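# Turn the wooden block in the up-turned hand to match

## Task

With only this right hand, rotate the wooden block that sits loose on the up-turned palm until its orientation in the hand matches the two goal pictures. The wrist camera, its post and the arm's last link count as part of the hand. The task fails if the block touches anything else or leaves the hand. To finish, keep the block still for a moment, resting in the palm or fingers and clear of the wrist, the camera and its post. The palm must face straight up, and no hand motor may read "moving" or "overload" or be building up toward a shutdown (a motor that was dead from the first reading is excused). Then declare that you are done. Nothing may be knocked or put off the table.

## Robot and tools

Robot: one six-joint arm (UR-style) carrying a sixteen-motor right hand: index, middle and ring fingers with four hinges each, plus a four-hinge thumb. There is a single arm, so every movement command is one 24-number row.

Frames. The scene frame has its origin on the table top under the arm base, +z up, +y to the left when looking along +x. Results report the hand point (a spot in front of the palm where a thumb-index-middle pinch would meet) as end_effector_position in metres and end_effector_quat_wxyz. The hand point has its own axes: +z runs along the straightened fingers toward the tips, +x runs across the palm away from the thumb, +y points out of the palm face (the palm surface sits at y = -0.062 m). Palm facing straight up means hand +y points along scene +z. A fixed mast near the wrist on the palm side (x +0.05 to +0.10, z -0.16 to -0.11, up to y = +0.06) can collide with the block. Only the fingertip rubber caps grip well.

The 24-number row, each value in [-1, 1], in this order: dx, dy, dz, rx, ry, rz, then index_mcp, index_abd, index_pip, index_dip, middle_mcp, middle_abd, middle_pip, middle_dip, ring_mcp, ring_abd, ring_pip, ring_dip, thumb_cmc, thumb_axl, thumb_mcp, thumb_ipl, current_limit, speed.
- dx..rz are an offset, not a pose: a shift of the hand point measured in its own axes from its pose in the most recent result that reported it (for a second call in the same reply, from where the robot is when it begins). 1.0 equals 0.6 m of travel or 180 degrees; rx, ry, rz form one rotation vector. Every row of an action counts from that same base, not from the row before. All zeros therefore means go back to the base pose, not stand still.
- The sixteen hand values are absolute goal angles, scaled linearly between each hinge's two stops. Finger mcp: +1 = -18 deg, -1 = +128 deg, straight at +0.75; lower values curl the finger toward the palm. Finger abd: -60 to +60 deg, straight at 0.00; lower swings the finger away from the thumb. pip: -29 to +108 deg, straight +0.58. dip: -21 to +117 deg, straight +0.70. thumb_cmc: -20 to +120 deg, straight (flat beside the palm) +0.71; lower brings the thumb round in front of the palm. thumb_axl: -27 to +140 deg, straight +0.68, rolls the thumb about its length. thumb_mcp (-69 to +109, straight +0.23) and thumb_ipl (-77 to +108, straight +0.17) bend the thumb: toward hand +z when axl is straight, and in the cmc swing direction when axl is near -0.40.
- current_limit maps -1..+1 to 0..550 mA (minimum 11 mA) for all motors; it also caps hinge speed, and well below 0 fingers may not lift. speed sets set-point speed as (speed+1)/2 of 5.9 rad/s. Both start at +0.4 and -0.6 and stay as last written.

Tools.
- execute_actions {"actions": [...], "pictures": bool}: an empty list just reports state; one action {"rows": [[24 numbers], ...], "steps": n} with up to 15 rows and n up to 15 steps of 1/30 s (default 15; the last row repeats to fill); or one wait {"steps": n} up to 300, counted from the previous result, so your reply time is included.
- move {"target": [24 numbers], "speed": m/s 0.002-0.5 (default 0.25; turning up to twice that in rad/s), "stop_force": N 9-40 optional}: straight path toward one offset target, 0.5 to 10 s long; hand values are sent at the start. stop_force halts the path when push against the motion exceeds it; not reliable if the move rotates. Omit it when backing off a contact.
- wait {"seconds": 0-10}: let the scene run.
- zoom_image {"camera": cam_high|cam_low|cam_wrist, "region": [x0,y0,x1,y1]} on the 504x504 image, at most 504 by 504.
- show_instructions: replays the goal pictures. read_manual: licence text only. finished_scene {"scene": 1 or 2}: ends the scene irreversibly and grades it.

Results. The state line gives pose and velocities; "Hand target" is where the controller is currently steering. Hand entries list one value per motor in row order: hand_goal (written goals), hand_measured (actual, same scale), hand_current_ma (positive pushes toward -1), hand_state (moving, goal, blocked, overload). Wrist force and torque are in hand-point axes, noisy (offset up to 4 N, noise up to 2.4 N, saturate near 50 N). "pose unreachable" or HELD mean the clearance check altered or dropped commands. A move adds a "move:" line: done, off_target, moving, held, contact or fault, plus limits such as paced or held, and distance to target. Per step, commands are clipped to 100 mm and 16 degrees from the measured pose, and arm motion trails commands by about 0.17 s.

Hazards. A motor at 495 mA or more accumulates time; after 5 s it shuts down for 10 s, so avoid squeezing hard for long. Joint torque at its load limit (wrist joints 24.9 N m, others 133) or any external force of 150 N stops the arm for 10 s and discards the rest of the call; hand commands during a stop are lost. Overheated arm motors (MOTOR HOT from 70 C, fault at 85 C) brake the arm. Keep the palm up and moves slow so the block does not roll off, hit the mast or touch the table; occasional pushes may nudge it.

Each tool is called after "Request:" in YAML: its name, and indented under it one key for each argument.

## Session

Request:
show_instructions:

Request:
execute_actions:
  actions: []

Reference images for this scene: goal picture from the wrist camera place, goal picture looking into the palm.

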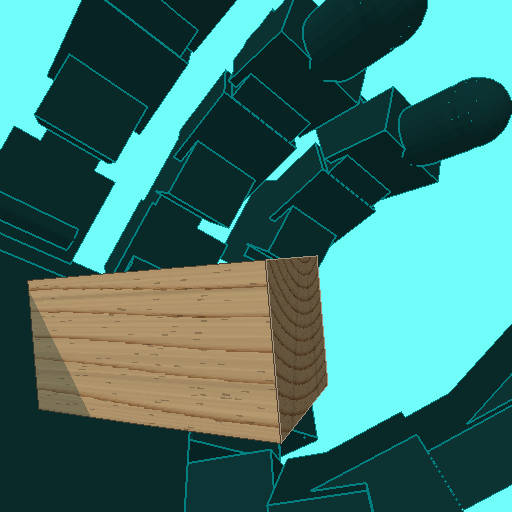

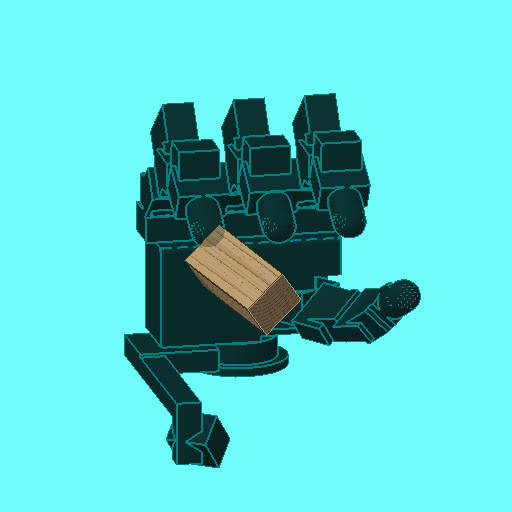

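Scene clock: 0.00 s of 4800.00 s.
end_effector_position=(+0.6158, +0.0446, +0.5061) hand_goal=(+0.046, +0.000, -0.008, +0.280, +0.046, +0.000, -0.008, +0.280, +0.046, +0.000, -0.008, +0.280, -0.104, +0.266, +0.032, -0.018) hand_measured=(+0.060, +0.000, -0.006, +0.282, +0.064, +0.000, -0.006, +0.282, +0.062, +0.000, -0.006, +0.282, -0.092, +0.270, +0.034, -0.016) hand_current_ma=(+82, +0, +13, +13, +92, +0, +15, +12, +84, +0, +13, +12, +65, +25, +11, +11) hand_state=(goal, goal, goal, goal, goal, goal, goal, goal, goal, goal, goal, goal, goal, goal, goal, goal) hand_current_limit=0.40 hand_speed=-0.60 end_effector_quat_wxyz=(+0.505, +0.475, +0.517, +0.501) end_effector_velocity=(-0.000, +0.000, -0.000) end_effector_angular_velocity=(-0.000, +0.000, +0.001)
Joint positions: [-0.159 -1.168  2.198 -4.185 -1.324 -0.042]
Joint velocities: [ 0.001  0.     0.    -0.     0.    -0.   ]
Motor temperatures (°C, as the motors report them): [29 28 28 36 35 33]
Wrist force (N, on the end effector, along its own x y z axes, offset not removed): no reading
Wrist torque (N m, same axes, about the end effector's origin, offset not removed): no reading
Hand target: +0.616, +0.045, +0.506; +0.505, +0.475, +0.517, +0.501

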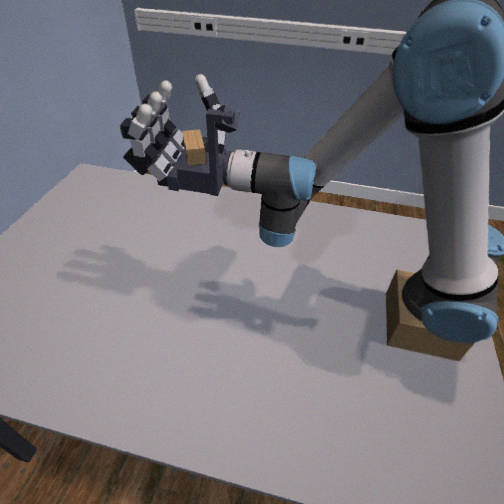

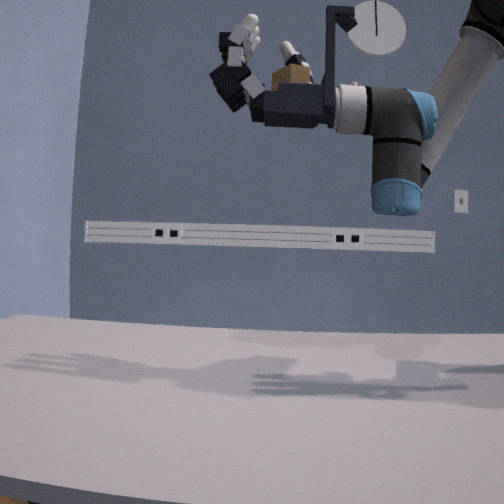

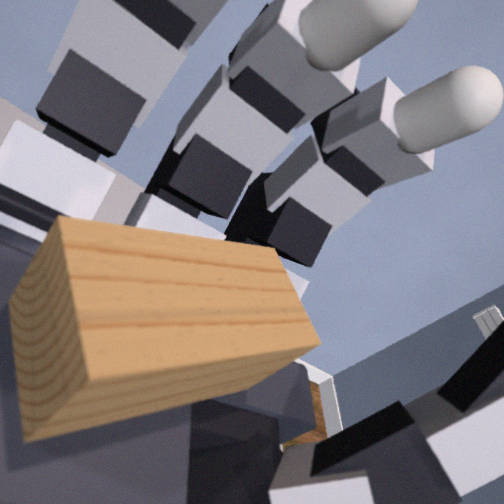

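Request:
move:
  target: [0,0,0,0,0,0,0.5,0,-1,-0.5,0.6,0,0.2,0.28,-0.5,-1,-0.4,-0.1,0.75,0.68,0.2,0.1,0.6,-0.6]

Request:
move:
  target: [0,0,0,0,-0,0.019,-0.14,0,-1,0.18,0.6,0,0.2,0.28,-0.5,-1,-0.4,-0.1,0.75,0.68,0.2,0.1,0.6,-0.8]

Request:
zoom_image:
  camera: "cam_high"
  region: [110,60,270,220]

Scene clock: 15.03 s of 4800.00 s.
end_effector_position=(+0.6158, +0.0446, +0.5061) hand_goal=(+0.500, +0.000, -1.000, -0.500, +0.600, +0.000, +0.200, +0.280, -0.500, -1.000, -0.400, -0.100, +0.750, +0.680, +0.200, +0.100) hand_measured=(+0.506, +0.000, -1.000, -0.498, +0.610, +0.000, +0.200, +0.282, -0.500, -1.000, -0.400, -0.098, +0.760, +0.678, +0.198, +0.098) hand_current_ma=(+31, +0, +4, +12, +55, +0, +0, +12, +3, +1, +2, +12, +51, -11, -8, -13) hand_state=(goal, goal, goal, goal, goal, goal, goal, goal, goal, goal, goal, goal, goal, goal, goal, goal) hand_current_limit=0.60 hand_speed=-0.60 end_effector_quat_wxyz=(+0.505, +0.475, +0.517, +0.501) end_effector_velocity=(-0.000, +0.001, -0.000) end_effector_angular_velocity=(+0.000, +0.001, +0.001)
Joint positions: [-0.159 -1.168  2.198 -4.185 -1.324 -0.042]
Joint velocities: [ 0.001 -0.001  0.002  0.    -0.     0.   ]
Motor temperatures (°C, as the motors report them): [29 28 28 36 35 33]
Wrist force (N, on the end effector, along its own x y z axes, offset not removed): [-0.2 -1.5 0.7]
Wrist torque (N m, same axes, about the end effector's origin, offset not removed): [-0.32 -0.21 0.11]
Hand target: +0.616, +0.045, +0.506; +0.505, +0.475, +0.517, +0.501
Off the commanded pose: 0.000 m, 0 deg.
After step 90, 10.73 s passed at rest.
move: done

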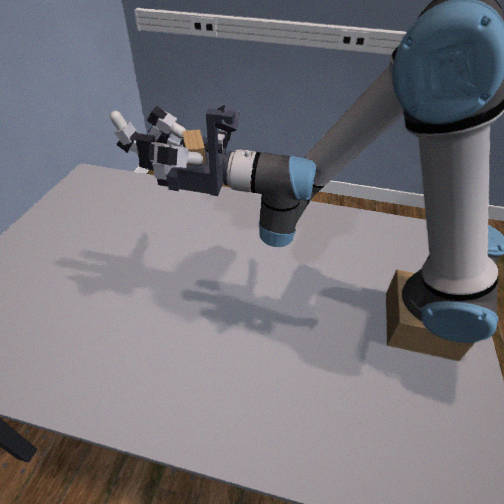

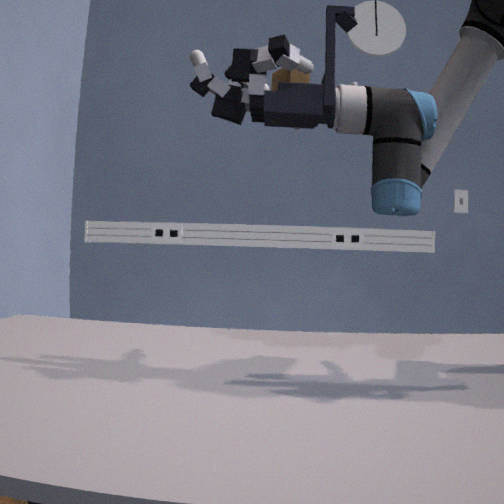

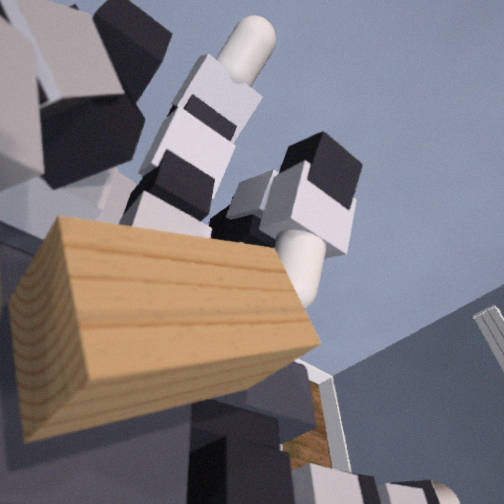

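Scene clock: 16.70 s of 4800.00 s.
end_effector_position=(+0.6158, +0.0446, +0.5061) hand_goal=(-0.140, +0.000, -1.000, +0.180, +0.600, +0.000, +0.200, +0.280, -0.500, -1.000, -0.400, -0.100, +0.750, +0.680, +0.200, +0.100) hand_measured=(-0.134, +0.000, -1.000, +0.176, +0.610, +0.000, +0.200, +0.282, -0.500, -1.000, -0.400, -0.098, +0.760, +0.678, +0.198, +0.098) hand_current_ma=(+32, +0, +1, -21, +55, +0, +0, +12, +3, +1, +2, +12, +51, -11, -8, -13) hand_state=(goal, goal, goal, goal, goal, goal, goal, goal, goal, goal, goal, goal, goal, goal, goal, goal) hand_current_limit=0.60 hand_speed=-0.80 end_effector_quat_wxyz=(+0.490, +0.490, +0.503, +0.516) end_effector_velocity=(+0.000, +0.000, -0.000) end_effector_angular_velocity=(-0.000, +0.000, +0.001)
Joint positions: [-0.145 -1.171  2.196 -4.181 -1.338  0.017]
Joint velocities: [ 0.001  0.    -0.     0.    -0.    -0.   ]
Motor temperatures (°C, as the motors report them): [29 28 28 36 35 33]
Wrist force (N, on the end effector, along its own x y z axes, offset not removed): [0.3 -0.9 -0.4]
Wrist torque (N m, same axes, about the end effector's origin, offset not removed): [-0.30 -0.20 0.15]
Hand target: +0.616, +0.045, +0.506; +0.490, +0.490, +0.503, +0.516
Off the commanded pose: 0.000 m, 0 deg.
move: done

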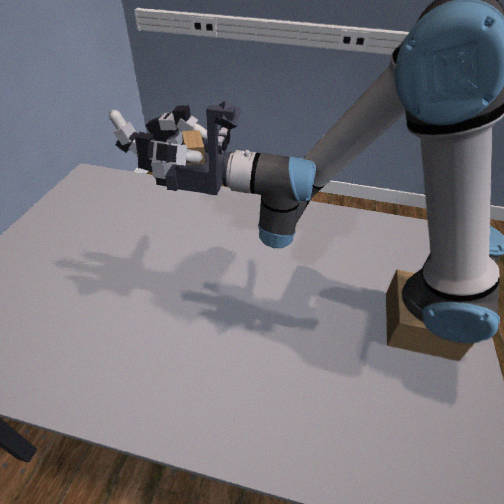

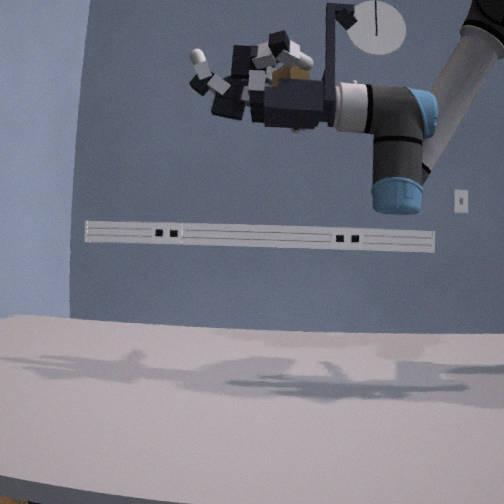

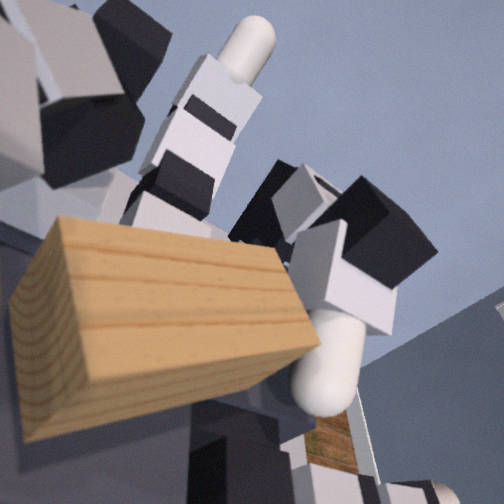

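Region (110, 60, 270, 220) of cam_high's 504x504 image, scaled by 3.150, with more detail than that image has.

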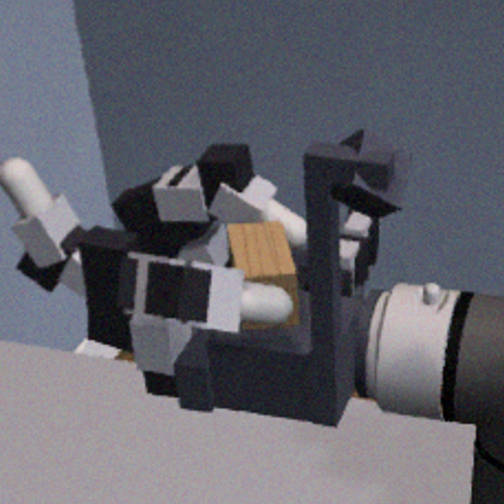

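Missed past the end. Retract, push block thumbward with ring, repeat.

Request:
move:
  target: [0,0,0,0,0,0,0.65,0,-1,-0.6,0.6,0,0.2,0.28,-0.62,-1,-0.3,-0.3,0.75,0.68,0.2,0.1,0.6,-0.7]

Request:
move:
  target: [0,0,0,0,0,0,0.65,0.2,-1,-0.6,0.6,0,0.2,0.28,-0.42,-1,-0.85,-0.35,0.75,0.68,0.2,0.1,0.6,-0.8]

Request:
move:
  target: [0,0,0,0,0,0,-0.05,0.2,-1,0.08,0.6,0,0.2,0.28,-0.42,-1,-0.85,-0.35,0.75,0.68,0.2,0.1,0.6,-0.8]

Scene clock: 24.63 s of 4800.00 s.
end_effector_position=(+0.6158, +0.0446, +0.5061) hand_goal=(+0.650, +0.000, -1.000, -0.600, +0.600, +0.000, +0.200, +0.280, -0.620, -1.000, -0.300, -0.300, +0.750, +0.680, +0.200, +0.100) hand_measured=(+0.654, +0.000, -1.000, -0.598, +0.610, +0.000, +0.200, +0.282, -0.620, -1.000, -0.306, -0.298, +0.760, +0.678, +0.198, +0.098) hand_current_ma=(+28, +0, +1, +12, +55, +0, +0, +12, -3, +1, -30, +13, +51, -11, -8, -13) hand_state=(goal, goal, goal, goal, goal, goal, goal, goal, goal, goal, goal, goal, goal, goal, goal, goal) hand_current_limit=0.60 hand_speed=-0.70 end_effector_quat_wxyz=(+0.490, +0.490, +0.503, +0.516) end_effector_velocity=(+0.000, -0.000, -0.000) end_effector_angular_velocity=(+0.000, +0.000, -0.000)
Joint positions: [-0.145 -1.171  2.196 -4.181 -1.338  0.017]
Joint velocities: [-0.     0.001  0.    -0.001  0.     0.   ]
Motor temperatures (°C, as the motors report them): [29 28 28 36 35 33]
Wrist force (N, on the end effector, along its own x y z axes, offset not removed): [-1.5 0.1 -1.3]
Wrist torque (N m, same axes, about the end effector's origin, offset not removed): [-0.02 0.07 0.05]
Hand target: +0.616, +0.045, +0.506; +0.490, +0.490, +0.503, +0.516
Off the commanded pose: 0.000 m, 0 deg.
After step 90, 3.53 s passed at rest.
move: done

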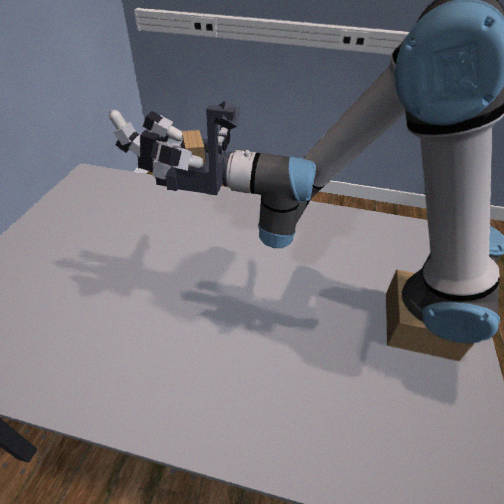

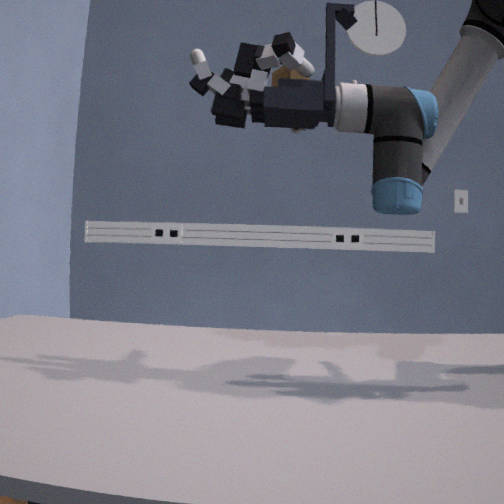

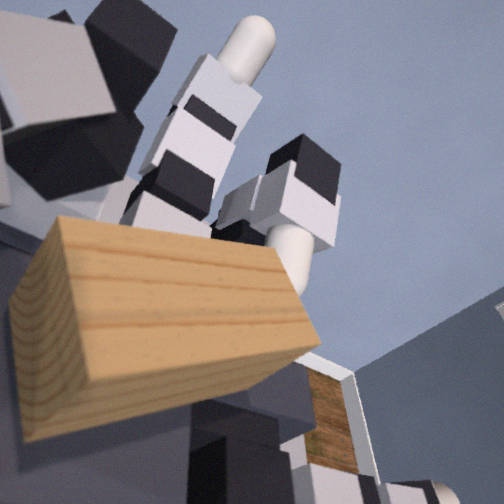

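Scene clock: 26.03 s of 4800.00 s.
end_effector_position=(+0.6158, +0.0446, +0.5061) hand_goal=(+0.650, +0.200, -1.000, -0.600, +0.600, +0.000, +0.200, +0.280, -0.420, -1.000, -0.850, -0.350, +0.750, +0.680, +0.200, +0.100) hand_measured=(+0.654, +0.196, -1.000, -0.598, +0.610, +0.000, +0.200, +0.282, -0.424, -1.000, -0.848, -0.348, +0.760, +0.678, +0.198, +0.098) hand_current_ma=(+28, -14, +1, +12, +55, +0, +0, +12, -23, +1, +13, +14, +51, -11, -8, -13) hand_state=(goal, goal, goal, goal, goal, goal, goal, goal, goal, goal, goal, goal, goal, goal, goal, goal) hand_current_limit=0.60 hand_speed=-0.80 end_effector_quat_wxyz=(+0.490, +0.490, +0.503, +0.516) end_effector_velocity=(-0.000, +0.000, +0.000) end_effector_angular_velocity=(+0.000, +0.000, +0.001)
Joint positions: [-0.145 -1.171  2.196 -4.181 -1.338  0.017]
Joint velocities: [ 0.    -0.001  0.001  0.001  0.     0.   ]
Motor temperatures (°C, as the motors report them): [29 28 28 36 35 33]
Wrist force (N, on the end effector, along its own x y z axes, offset not removed): [-2.2 0.1 -1.1]
Wrist torque (N m, same axes, about the end effector's origin, offset not removed): [-0.04 0.08 0.00]
Hand target: +0.616, +0.045, +0.506; +0.490, +0.490, +0.503, +0.516
Off the commanded pose: 0.000 m, 0 deg.
move: done

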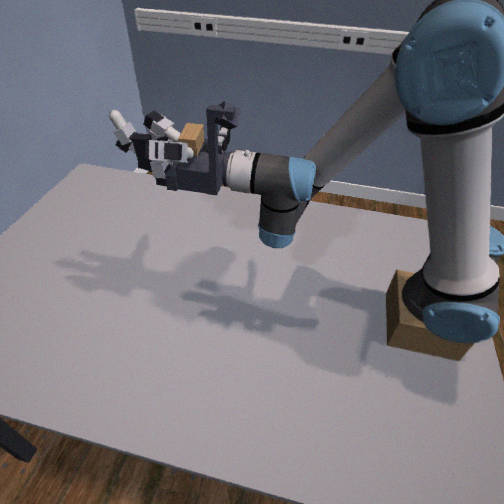

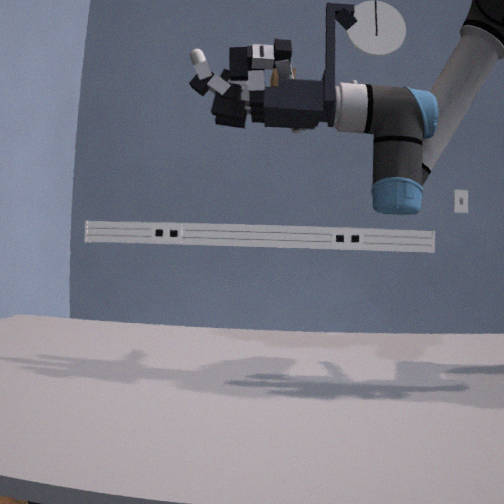

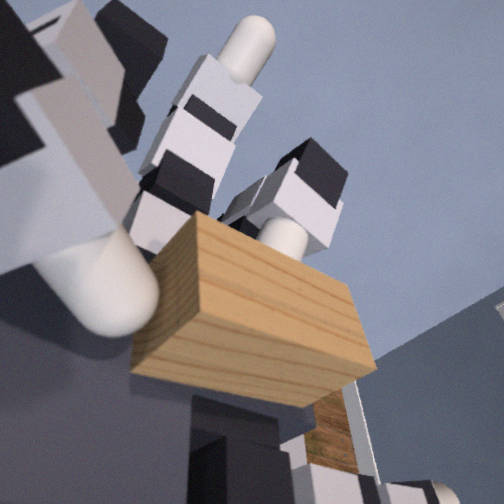

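Scene clock: 27.80 s of 4800.00 s.
end_effector_position=(+0.6158, +0.0446, +0.5061) hand_goal=(-0.050, +0.200, -1.000, +0.080, +0.600, +0.000, +0.200, +0.280, -0.420, -1.000, -0.850, -0.350, +0.750, +0.680, +0.200, +0.100) hand_measured=(-0.038, +0.198, -1.000, +0.078, +0.610, +0.000, +0.200, +0.282, -0.424, -1.000, -0.848, -0.348, +0.760, +0.678, +0.198, +0.098) hand_current_ma=(+71, -12, +1, -15, +55, +0, +0, +12, -22, +1, +7, +14, +51, -11, -8, -13) hand_state=(goal, goal, goal, goal, goal, goal, goal, goal, goal, goal, goal, goal, goal, goal, goal, goal) hand_current_limit=0.60 hand_speed=-0.80 end_effector_quat_wxyz=(+0.490, +0.490, +0.503, +0.516) end_effector_velocity=(+0.000, -0.000, -0.000) end_effector_angular_velocity=(+0.000, +0.001, -0.000)
Joint positions: [-0.145 -1.171  2.196 -4.181 -1.338  0.017]
Joint velocities: [-0.  0.  0.  0. -0. -0.]
Motor temperatures (°C, as the motors report them): [29 28 28 36 35 33]
Wrist force (N, on the end effector, along its own x y z axes, offset not removed): [-2.1 -1.3 0.4]
Wrist torque (N m, same axes, about the end effector's origin, offset not removed): [-0.36 0.08 0.00]
Hand target: +0.616, +0.045, +0.506; +0.490, +0.490, +0.503, +0.516
Off the commanded pose: 0.000 m, 0 deg.
move: done

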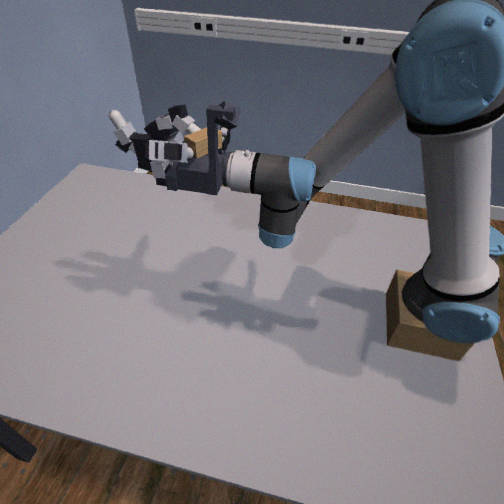

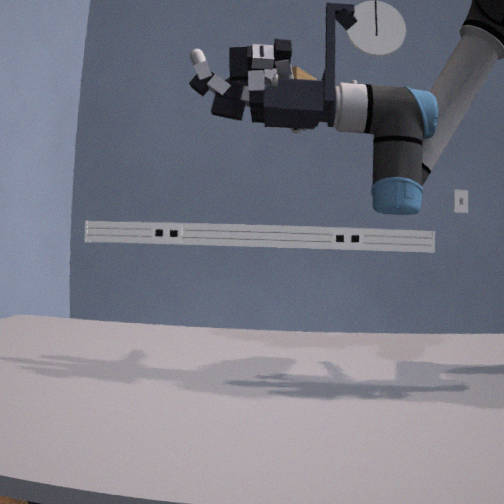

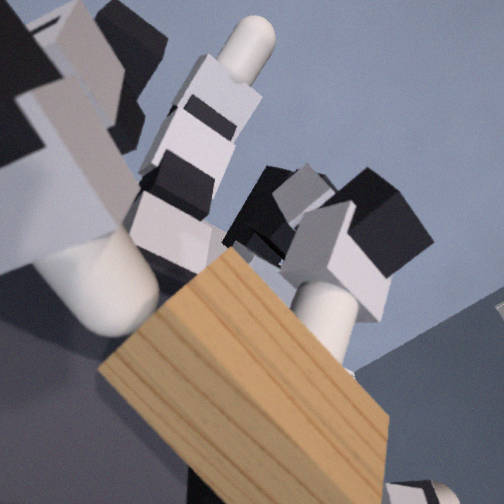

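Request:
move:
  target: [0,0,0,0,0,0,0.3,0.2,-1,-0.25,0.6,0,0.2,0.28,-0.42,-1,-0.9,-0.35,0.2,0.68,0.5,0.1,0.6,-0.85]

Request:
zoom_image:
  camera: "cam_high"
  region: [110,60,270,220]

Scene clock: 37.57 s of 4800.00 s.
end_effector_position=(+0.6158, +0.0446, +0.5061) hand_goal=(+0.300, +0.200, -1.000, -0.250, +0.600, +0.000, +0.200, +0.280, -0.420, -1.000, -0.900, -0.350, +0.200, +0.680, +0.500, +0.100) hand_measured=(+0.304, +0.198, -1.000, -0.248, +0.610, +0.000, +0.200, +0.282, -0.400, -0.984, -0.868, -0.360, +0.614, +0.676, +0.498, +0.098) hand_current_ma=(+17, -12, +1, +12, +55, +0, +0, +12, +112, +74, +161, -58, +439, -33, -12, -13) hand_state=(goal, goal, goal, goal, goal, goal, goal, goal, blocked, goal, blocked, goal, blocked, goal, goal, goal) hand_current_limit=0.60 hand_speed=-0.85 end_effector_quat_wxyz=(+0.490, +0.490, +0.503, +0.516) end_effector_velocity=(-0.000, -0.001, -0.000) end_effector_angular_velocity=(+0.001, +0.001, -0.001)
Joint positions: [-0.145 -1.171  2.196 -4.181 -1.338  0.017]
Joint velocities: [-0.001 -0.     0.001 -0.     0.     0.   ]
Motor temperatures (°C, as the motors report them): [29 29 28 36 35 33]
Wrist force (N, on the end effector, along its own x y z axes, offset not removed): [-2.0 -1.9 0.4]
Wrist torque (N m, same axes, about the end effector's origin, offset not removed): [-0.40 0.12 -0.13]
Hand target: +0.616, +0.045, +0.506; +0.490, +0.490, +0.503, +0.516
Off the commanded pose: 0.000 m, 0 deg.
After step 90, 5.47 s passed at rest.
move: done

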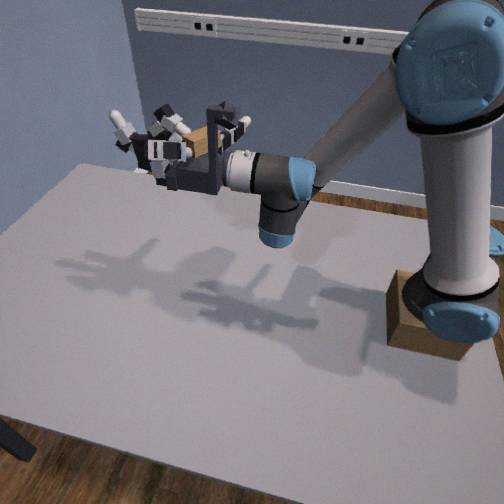

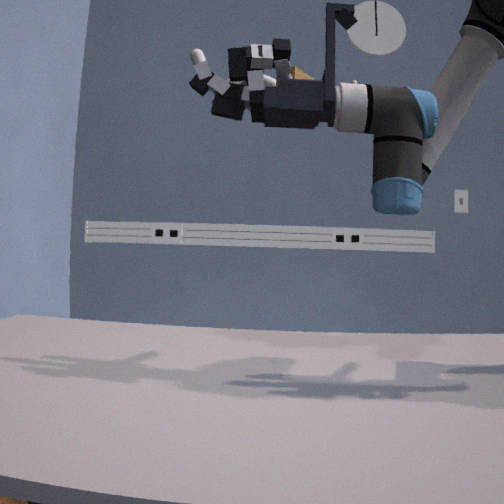

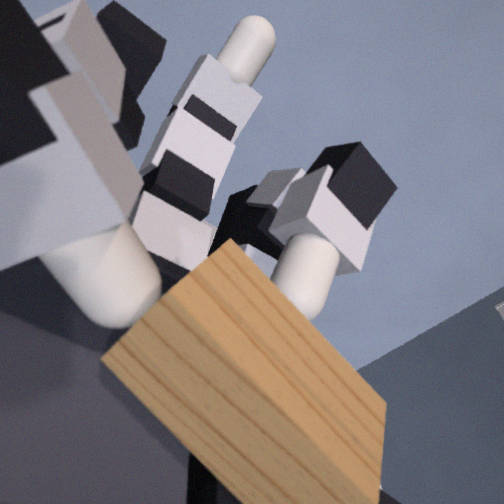

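Region (110, 60, 270, 220) of cam_high's 504x504 image, scaled by 3.150, with more detail than that image has.

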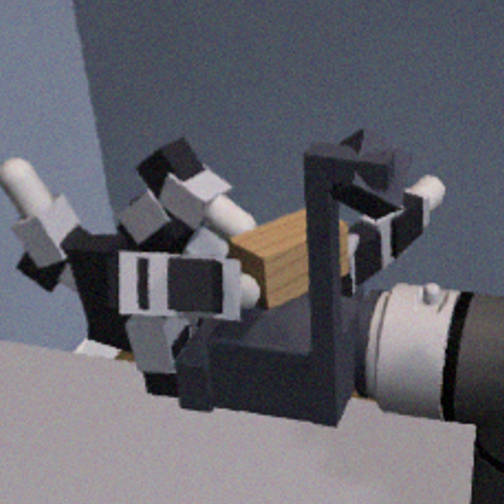

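Request:
move:
  target: [0,0,0,0,0,0,0.3,0.2,-1,-0.25,0.6,0,0.2,0.28,-0.44,-1,-0.68,-0.5,0.1,0.68,0.5,0.1,0.75,-0.92]

Request:
zoom_image:
  camera: "cam_high"
  region: [110,60,270,220]

Scene clock: 43.50 s of 4800.00 s.
end_effector_position=(+0.6158, +0.0446, +0.5061) hand_goal=(+0.300, +0.200, -1.000, -0.250, +0.600, +0.000, +0.200, +0.280, -0.440, -1.000, -0.680, -0.500, +0.100, +0.680, +0.500, +0.100) hand_measured=(+0.304, +0.198, -1.000, -0.248, +0.610, +0.000, +0.200, +0.282, -0.420, -0.988, -0.634, -0.504, +0.270, +0.676, +0.500, +0.098) hand_current_ma=(+17, -12, +1, +12, +55, +0, +0, +12, +110, +56, +237, -17, +477, -33, -6, -12) hand_state=(goal, goal, goal, goal, goal, goal, goal, goal, blocked, goal, blocked, goal, blocked, goal, goal, goal) hand_current_limit=0.75 hand_speed=-0.92 end_effector_quat_wxyz=(+0.490, +0.490, +0.503, +0.516) end_effector_velocity=(+0.000, +0.000, -0.000) end_effector_angular_velocity=(-0.000, +0.000, -0.000)
Joint positions: [-0.145 -1.171  2.196 -4.181 -1.338  0.017]
Joint velocities: [ 0.  0.  0. -0. -0. -0.]
Motor temperatures (°C, as the motors report them): [29 29 28 36 35 33]
Wrist force (N, on the end effector, along its own x y z axes, offset not removed): [-1.6 0.4 -0.7]
Wrist torque (N m, same axes, about the end effector's origin, offset not removed): [-0.06 0.07 0.03]
Hand target: +0.616, +0.045, +0.506; +0.490, +0.490, +0.503, +0.516
Off the commanded pose: 0.000 m, 0 deg.
After step 90, 0.73 s passed at rest.
move: done

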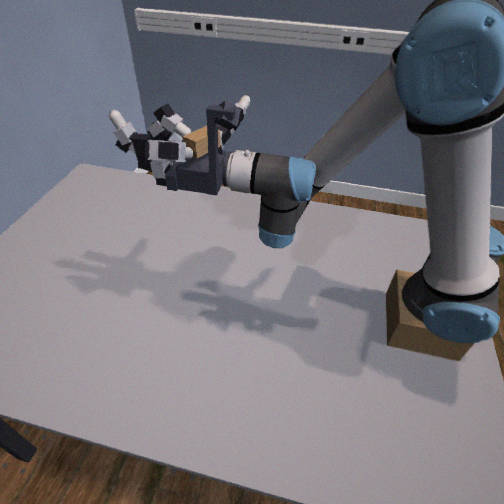

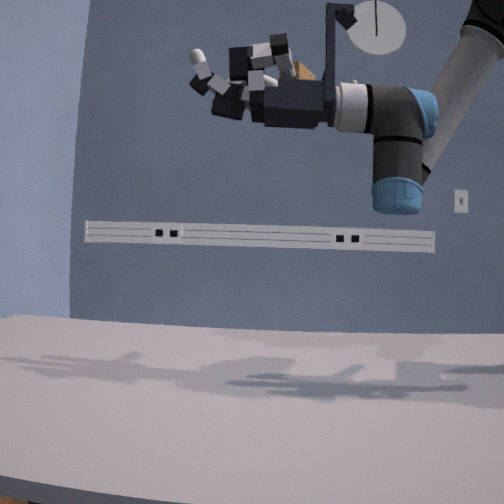

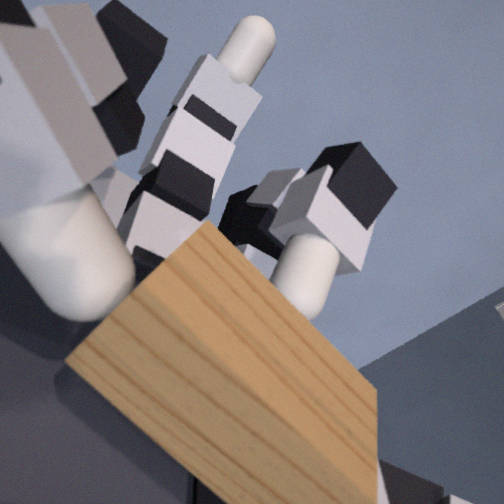

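Region (110, 60, 270, 220) of cam_high's 504x504 image, scaled by 3.150, with more detail than that image has.

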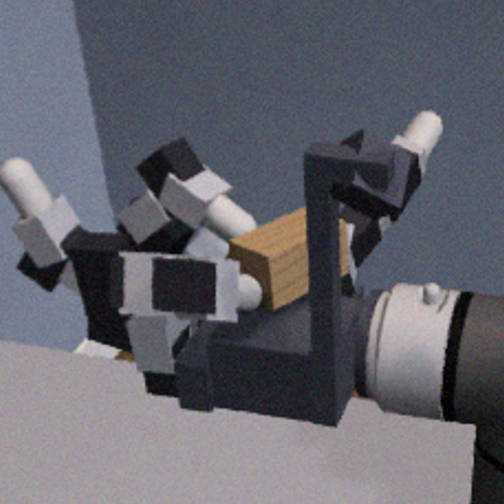

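Request:
move:
  target: [0,0,0,0,0,0,0.3,0.2,-1,-0.25,0.2,0,-0.45,-0.3,-0.46,-1,-0.66,-0.5,0.9,-0.4,0.35,0.1,0.7,-0.7]

Request:
move:
  target: [0,0,0,0,0,0,0.3,0.2,-1,-0.25,0,0,-0.45,-0.3,-0.36,-1,-1,-0.3,0.62,-0.4,0.4,0.1,0.7,-0.85]

Request:
move:
  target: [0,0,0,0,0,0,0.3,0.2,-1,-0.25,0,0,-0.45,-0.3,-0.36,-1,-1,-0.3,0.1,-0.4,0.4,0.1,0.7,-0.88]

Request:
zoom_image:
  camera: "cam_high"
  region: [110,60,270,220]

Scene clock: 55.23 s of 4800.00 s.
end_effector_position=(+0.6158, +0.0446, +0.5061) hand_goal=(+0.300, +0.200, -1.000, -0.250, +0.200, +0.000, -0.450, -0.300, -0.460, -1.000, -0.660, -0.500, +0.900, -0.400, +0.350, +0.100) hand_measured=(+0.304, +0.198, -1.000, -0.248, +0.218, +0.000, -0.448, -0.298, -0.458, -0.998, -0.658, -0.502, +0.908, -0.398, +0.356, +0.100) hand_current_ma=(+18, -12, +1, +12, +94, +0, +8, +11, +6, +7, +7, -15, +46, +15, +38, -4) hand_state=(goal, goal, goal, goal, goal, goal, goal, goal, goal, goal, goal, goal, goal, goal, goal, goal) hand_current_limit=0.70 hand_speed=-0.70 end_effector_quat_wxyz=(+0.490, +0.490, +0.503, +0.516) end_effector_velocity=(-0.000, +0.000, +0.001) end_effector_angular_velocity=(-0.000, -0.001, +0.001)
Joint positions: [-0.145 -1.171  2.196 -4.181 -1.338  0.017]
Joint velocities: [ 0.001 -0.    -0.001  0.    -0.    -0.   ]
Motor temperatures (°C, as the motors report them): [29 29 28 36 35 33]
Wrist force (N, on the end effector, along its own x y z axes, offset not removed): [-1.0 0.4 -1.2]
Wrist torque (N m, same axes, about the end effector's origin, offset not removed): [0.04 -0.03 0.08]
Hand target: +0.616, +0.045, +0.506; +0.490, +0.490, +0.503, +0.516
Off the commanded pose: 0.000 m, 0 deg.
After step 90, 6.67 s passed at rest.
move: done

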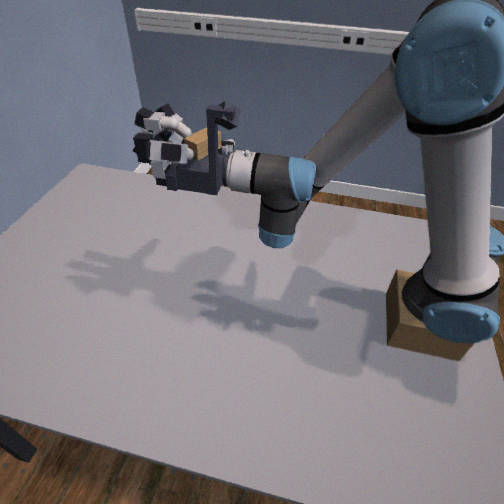

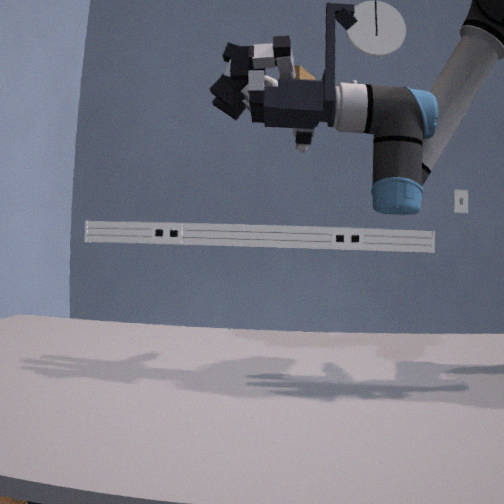

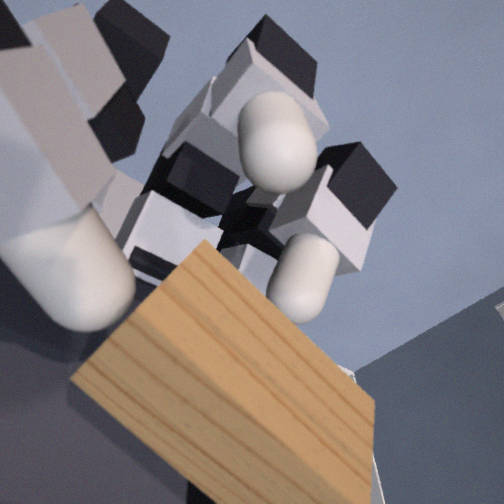

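Scene clock: 56.37 s of 4800.00 s.
end_effector_position=(+0.6158, +0.0446, +0.5061) hand_goal=(+0.300, +0.200, -1.000, -0.250, +0.000, +0.000, -0.450, -0.300, -0.360, -1.000, -1.000, -0.300, +0.620, -0.400, +0.400, +0.100) hand_measured=(+0.304, +0.198, -1.000, -0.248, +0.012, +0.000, -0.450, -0.298, -0.360, -0.998, -0.982, -0.300, +0.646, -0.398, +0.404, +0.100) hand_current_ma=(+18, -12, +1, +12, +68, +0, +5, +11, -4, +7, +91, +4, +141, +14, +24, -3) hand_state=(goal, goal, goal, goal, goal, goal, goal, goal, goal, goal, goal, goal, blocked, goal, goal, goal) hand_current_limit=0.70 hand_speed=-0.85 end_effector_quat_wxyz=(+0.490, +0.490, +0.503, +0.516) end_effector_velocity=(+0.000, +0.000, -0.000) end_effector_angular_velocity=(-0.000, +0.001, +0.001)
Joint positions: [-0.145 -1.171  2.196 -4.181 -1.338  0.017]
Joint velocities: [ 0.001  0.001 -0.     0.001  0.    -0.   ]
Motor temperatures (°C, as the motors report them): [29 29 28 36 35 33]
Wrist force (N, on the end effector, along its own x y z axes, offset not removed): [-1.3 2.1 -0.9]
Wrist torque (N m, same axes, about the end effector's origin, offset not removed): [0.19 -0.01 0.14]
Hand target: +0.616, +0.045, +0.506; +0.490, +0.490, +0.503, +0.516
Off the commanded pose: 0.000 m, 0 deg.
move: done

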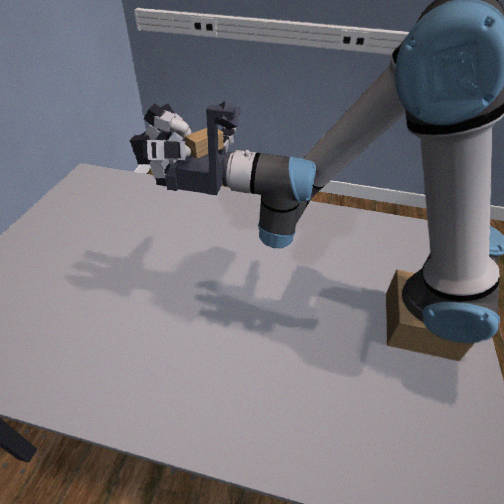

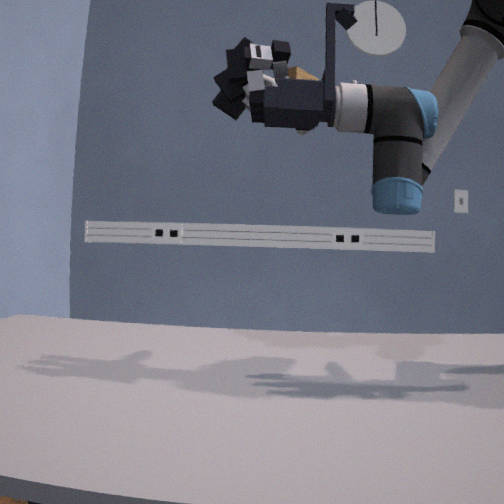

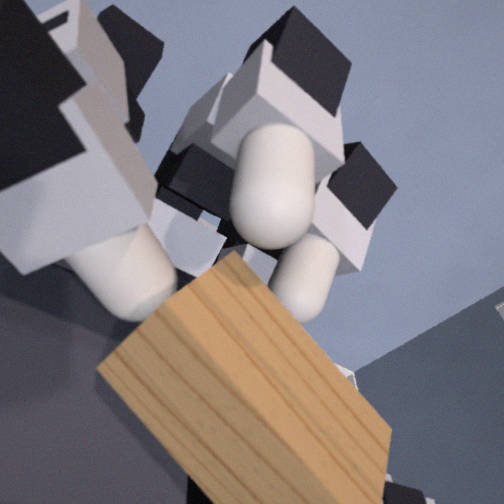

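Scene clock: 58.43 s of 4800.00 s.
end_effector_position=(+0.6158, +0.0446, +0.5061) hand_goal=(+0.300, +0.200, -1.000, -0.250, +0.000, +0.000, -0.450, -0.300, -0.360, -1.000, -1.000, -0.300, +0.100, -0.400, +0.400, +0.100) hand_measured=(+0.304, +0.198, -1.000, -0.248, +0.012, +0.000, -0.450, -0.298, -0.360, -0.998, -0.982, -0.300, +0.124, -0.398, +0.404, +0.100) hand_current_ma=(+18, -12, +1, +12, +67, +0, +5, +11, -4, +7, +91, +4, +127, +14, +25, -3) hand_state=(goal, goal, goal, goal, goal, goal, goal, goal, goal, goal, goal, goal, blocked, goal, goal, goal) hand_current_limit=0.70 hand_speed=-0.88 end_effector_quat_wxyz=(+0.490, +0.490, +0.503, +0.516) end_effector_velocity=(-0.000, -0.001, -0.000) end_effector_angular_velocity=(+0.000, -0.000, -0.001)
Joint positions: [-0.145 -1.171  2.196 -4.181 -1.338  0.017]
Joint velocities: [-0.001 -0.     0.001 -0.001 -0.     0.   ]
Motor temperatures (°C, as the motors report them): [29 29 28 36 35 33]
Wrist force (N, on the end effector, along its own x y z axes, offset not removed): [-1.6 -0.4 -0.3]
Wrist torque (N m, same axes, about the end effector's origin, offset not removed): [-0.24 0.04 0.01]
Hand target: +0.616, +0.045, +0.506; +0.490, +0.490, +0.503, +0.516
Off the commanded pose: 0.000 m, 0 deg.
move: done

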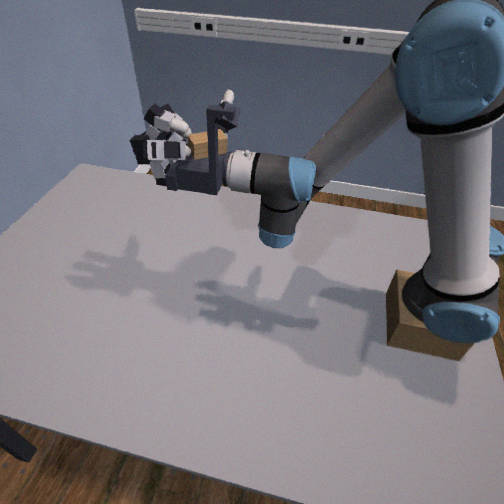

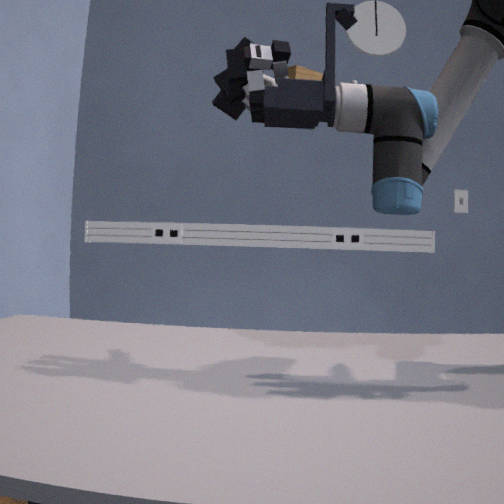

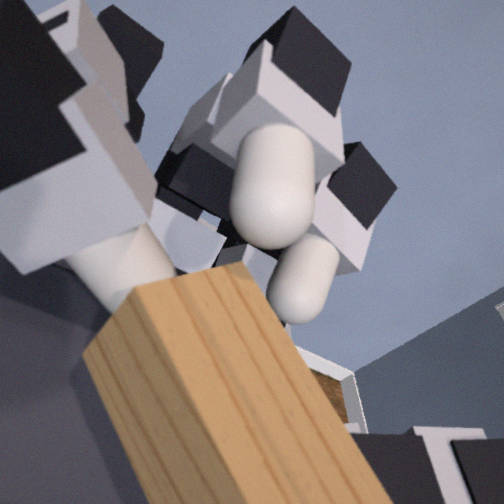

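Region (110, 60, 270, 220) of cam_high's 504x504 image, scaled by 3.150, with more detail than that image has.

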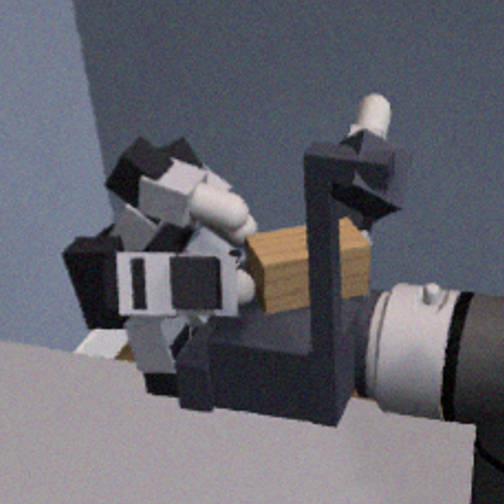

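Request:
move:
  target: [0,0,0,0.1,0,0,-0.3,1,-0.2,0,0.2,0,0.2,0.3,-0.3,-1,-0.3,0,-0.4,-0.4,0.4,0.1,0.7,-0.8]
  speed: 0.08

Request:
move:
  target: [0,0,0,0.07,0,0,-0.3,1,-0.2,0,0.2,0,0.2,0.3,-0.3,-1,-0.3,0,-0.3,-0.4,0.4,0.1,0.7,-0.8]
  speed: 0.05

Scene clock: 66.00 s of 4800.00 s.
end_effector_position=(+0.6155, +0.0446, +0.5057) hand_goal=(-0.300, +1.000, -0.200, +0.000, +0.200, +0.000, +0.200, +0.300, -0.300, -1.000, -0.300, +0.000, -0.400, -0.400, +0.400, +0.100) hand_measured=(-0.214, +0.996, -0.262, -0.034, +0.210, +0.000, +0.200, +0.298, -0.300, -1.000, -0.304, -0.004, -0.366, -0.392, +0.414, +0.100) hand_current_ma=(+468, -18, -317, -171, +52, +0, -3, -13, +3, +1, -20, -18, +190, +59, +94, -3) hand_state=(blocked, goal, blocked, blocked, goal, goal, goal, goal, goal, goal, goal, goal, blocked, goal, goal, goal) hand_current_limit=0.70 hand_speed=-0.80 end_effector_quat_wxyz=(+0.408, +0.561, +0.577, +0.432) end_effector_velocity=(+0.000, -0.000, +0.001) end_effector_angular_velocity=(-0.001, +0.012, +0.000)
Joint positions: [-0.158 -1.447  2.267 -3.654 -1.332 -0.06 ]
Joint velocities: [-0.    -0.012 -0.002  0.027 -0.001 -0.004]
Motor temperatures (°C, as the motors report them): [29 29 28 36 35 33]
Wrist force (N, on the end effector, along its own x y z axes, offset not removed): [-1.0 -0.7 0.0]
Wrist torque (N m, same axes, about the end effector's origin, offset not removed): [-0.14 -0.05 0.03]
Hand target: +0.616, +0.045, +0.506; +0.408, +0.561, +0.577, +0.431
Off the commanded pose: 0.000 m, 0 deg.
After step 90, 2.20 s passed at rest.
move: done

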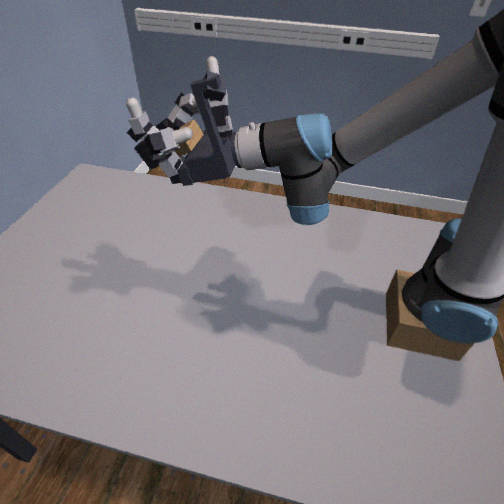

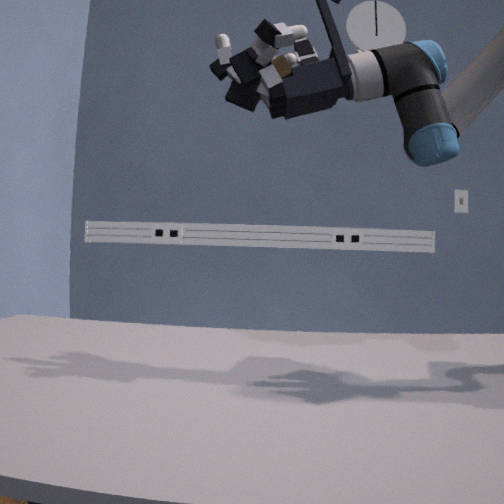

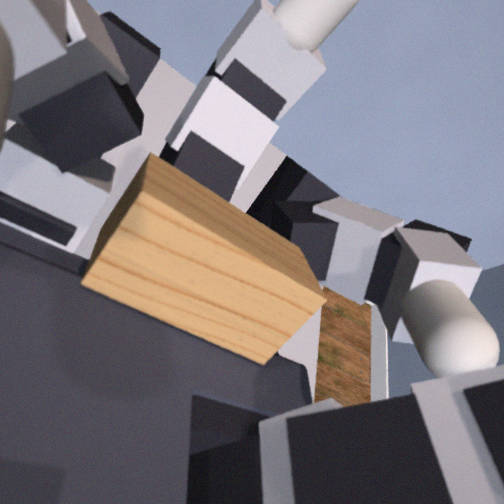

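Scene clock: 68.50 s of 4800.00 s.
end_effector_position=(+0.6154, +0.0447, +0.5056) hand_goal=(-0.300, +1.000, -0.200, +0.000, +0.200, +0.000, +0.200, +0.300, -0.300, -1.000, -0.300, +0.000, -0.300, -0.400, +0.400, +0.100) hand_measured=(-0.220, +1.000, -0.244, -0.042, +0.210, +0.000, +0.200, +0.298, -0.298, -1.000, -0.304, -0.004, -0.328, -0.392, +0.394, +0.100) hand_current_ma=(+444, +0, -221, -208, +55, +0, -1, -13, +12, +1, -15, -18, -148, +59, -33, -3) hand_state=(blocked, goal, blocked, blocked, goal, goal, goal, goal, goal, goal, goal, goal, blocked, goal, goal, goal) hand_current_limit=0.70 hand_speed=-0.80 end_effector_quat_wxyz=(+0.345, +0.602, +0.620, +0.366) end_effector_velocity=(+0.000, -0.000, -0.000) end_effector_angular_velocity=(-0.001, +0.019, +0.001)
Joint positions: [-0.158 -1.61   2.229 -3.231 -1.351 -0.111]
Joint velocities: [ 0.    -0.011 -0.007  0.037 -0.002 -0.004]
Motor temperatures (°C, as the motors report them): [29 29 28 36 35 33]
Wrist force (N, on the end effector, along its own x y z axes, offset not removed): [-2.7 -1.1 -0.3]
Wrist torque (N m, same axes, about the end effector's origin, offset not removed): [-0.16 0.17 -0.15]
Hand target: +0.615, +0.045, +0.506; +0.344, +0.602, +0.621, +0.366
Off the commanded pose: 0.000 m, 0 deg.
move: done

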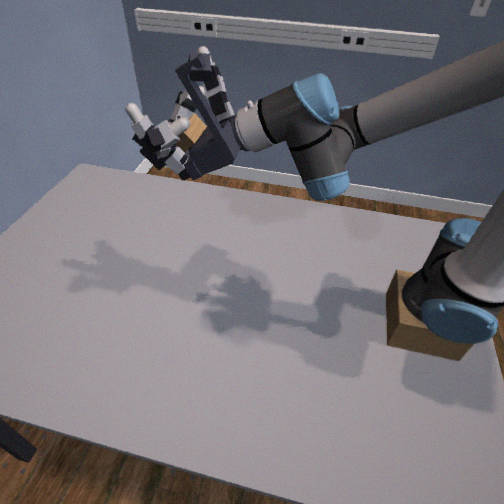

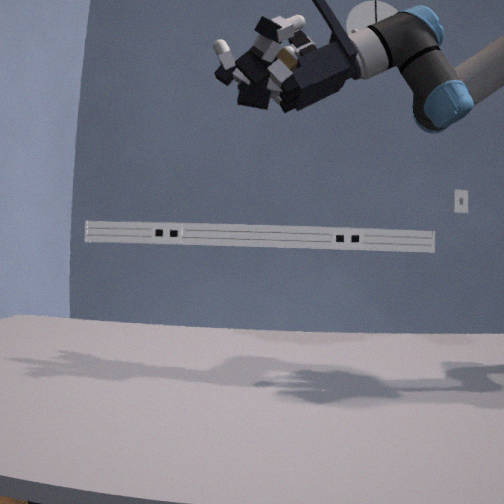

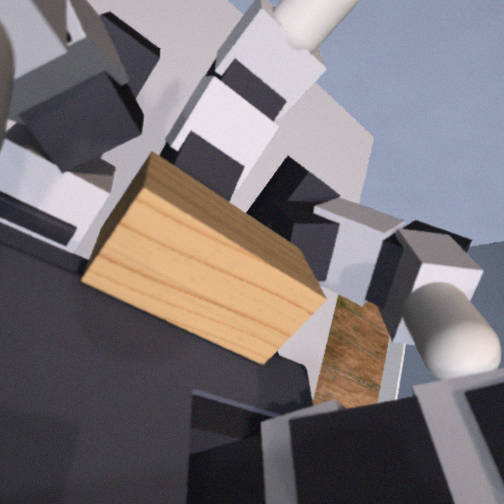

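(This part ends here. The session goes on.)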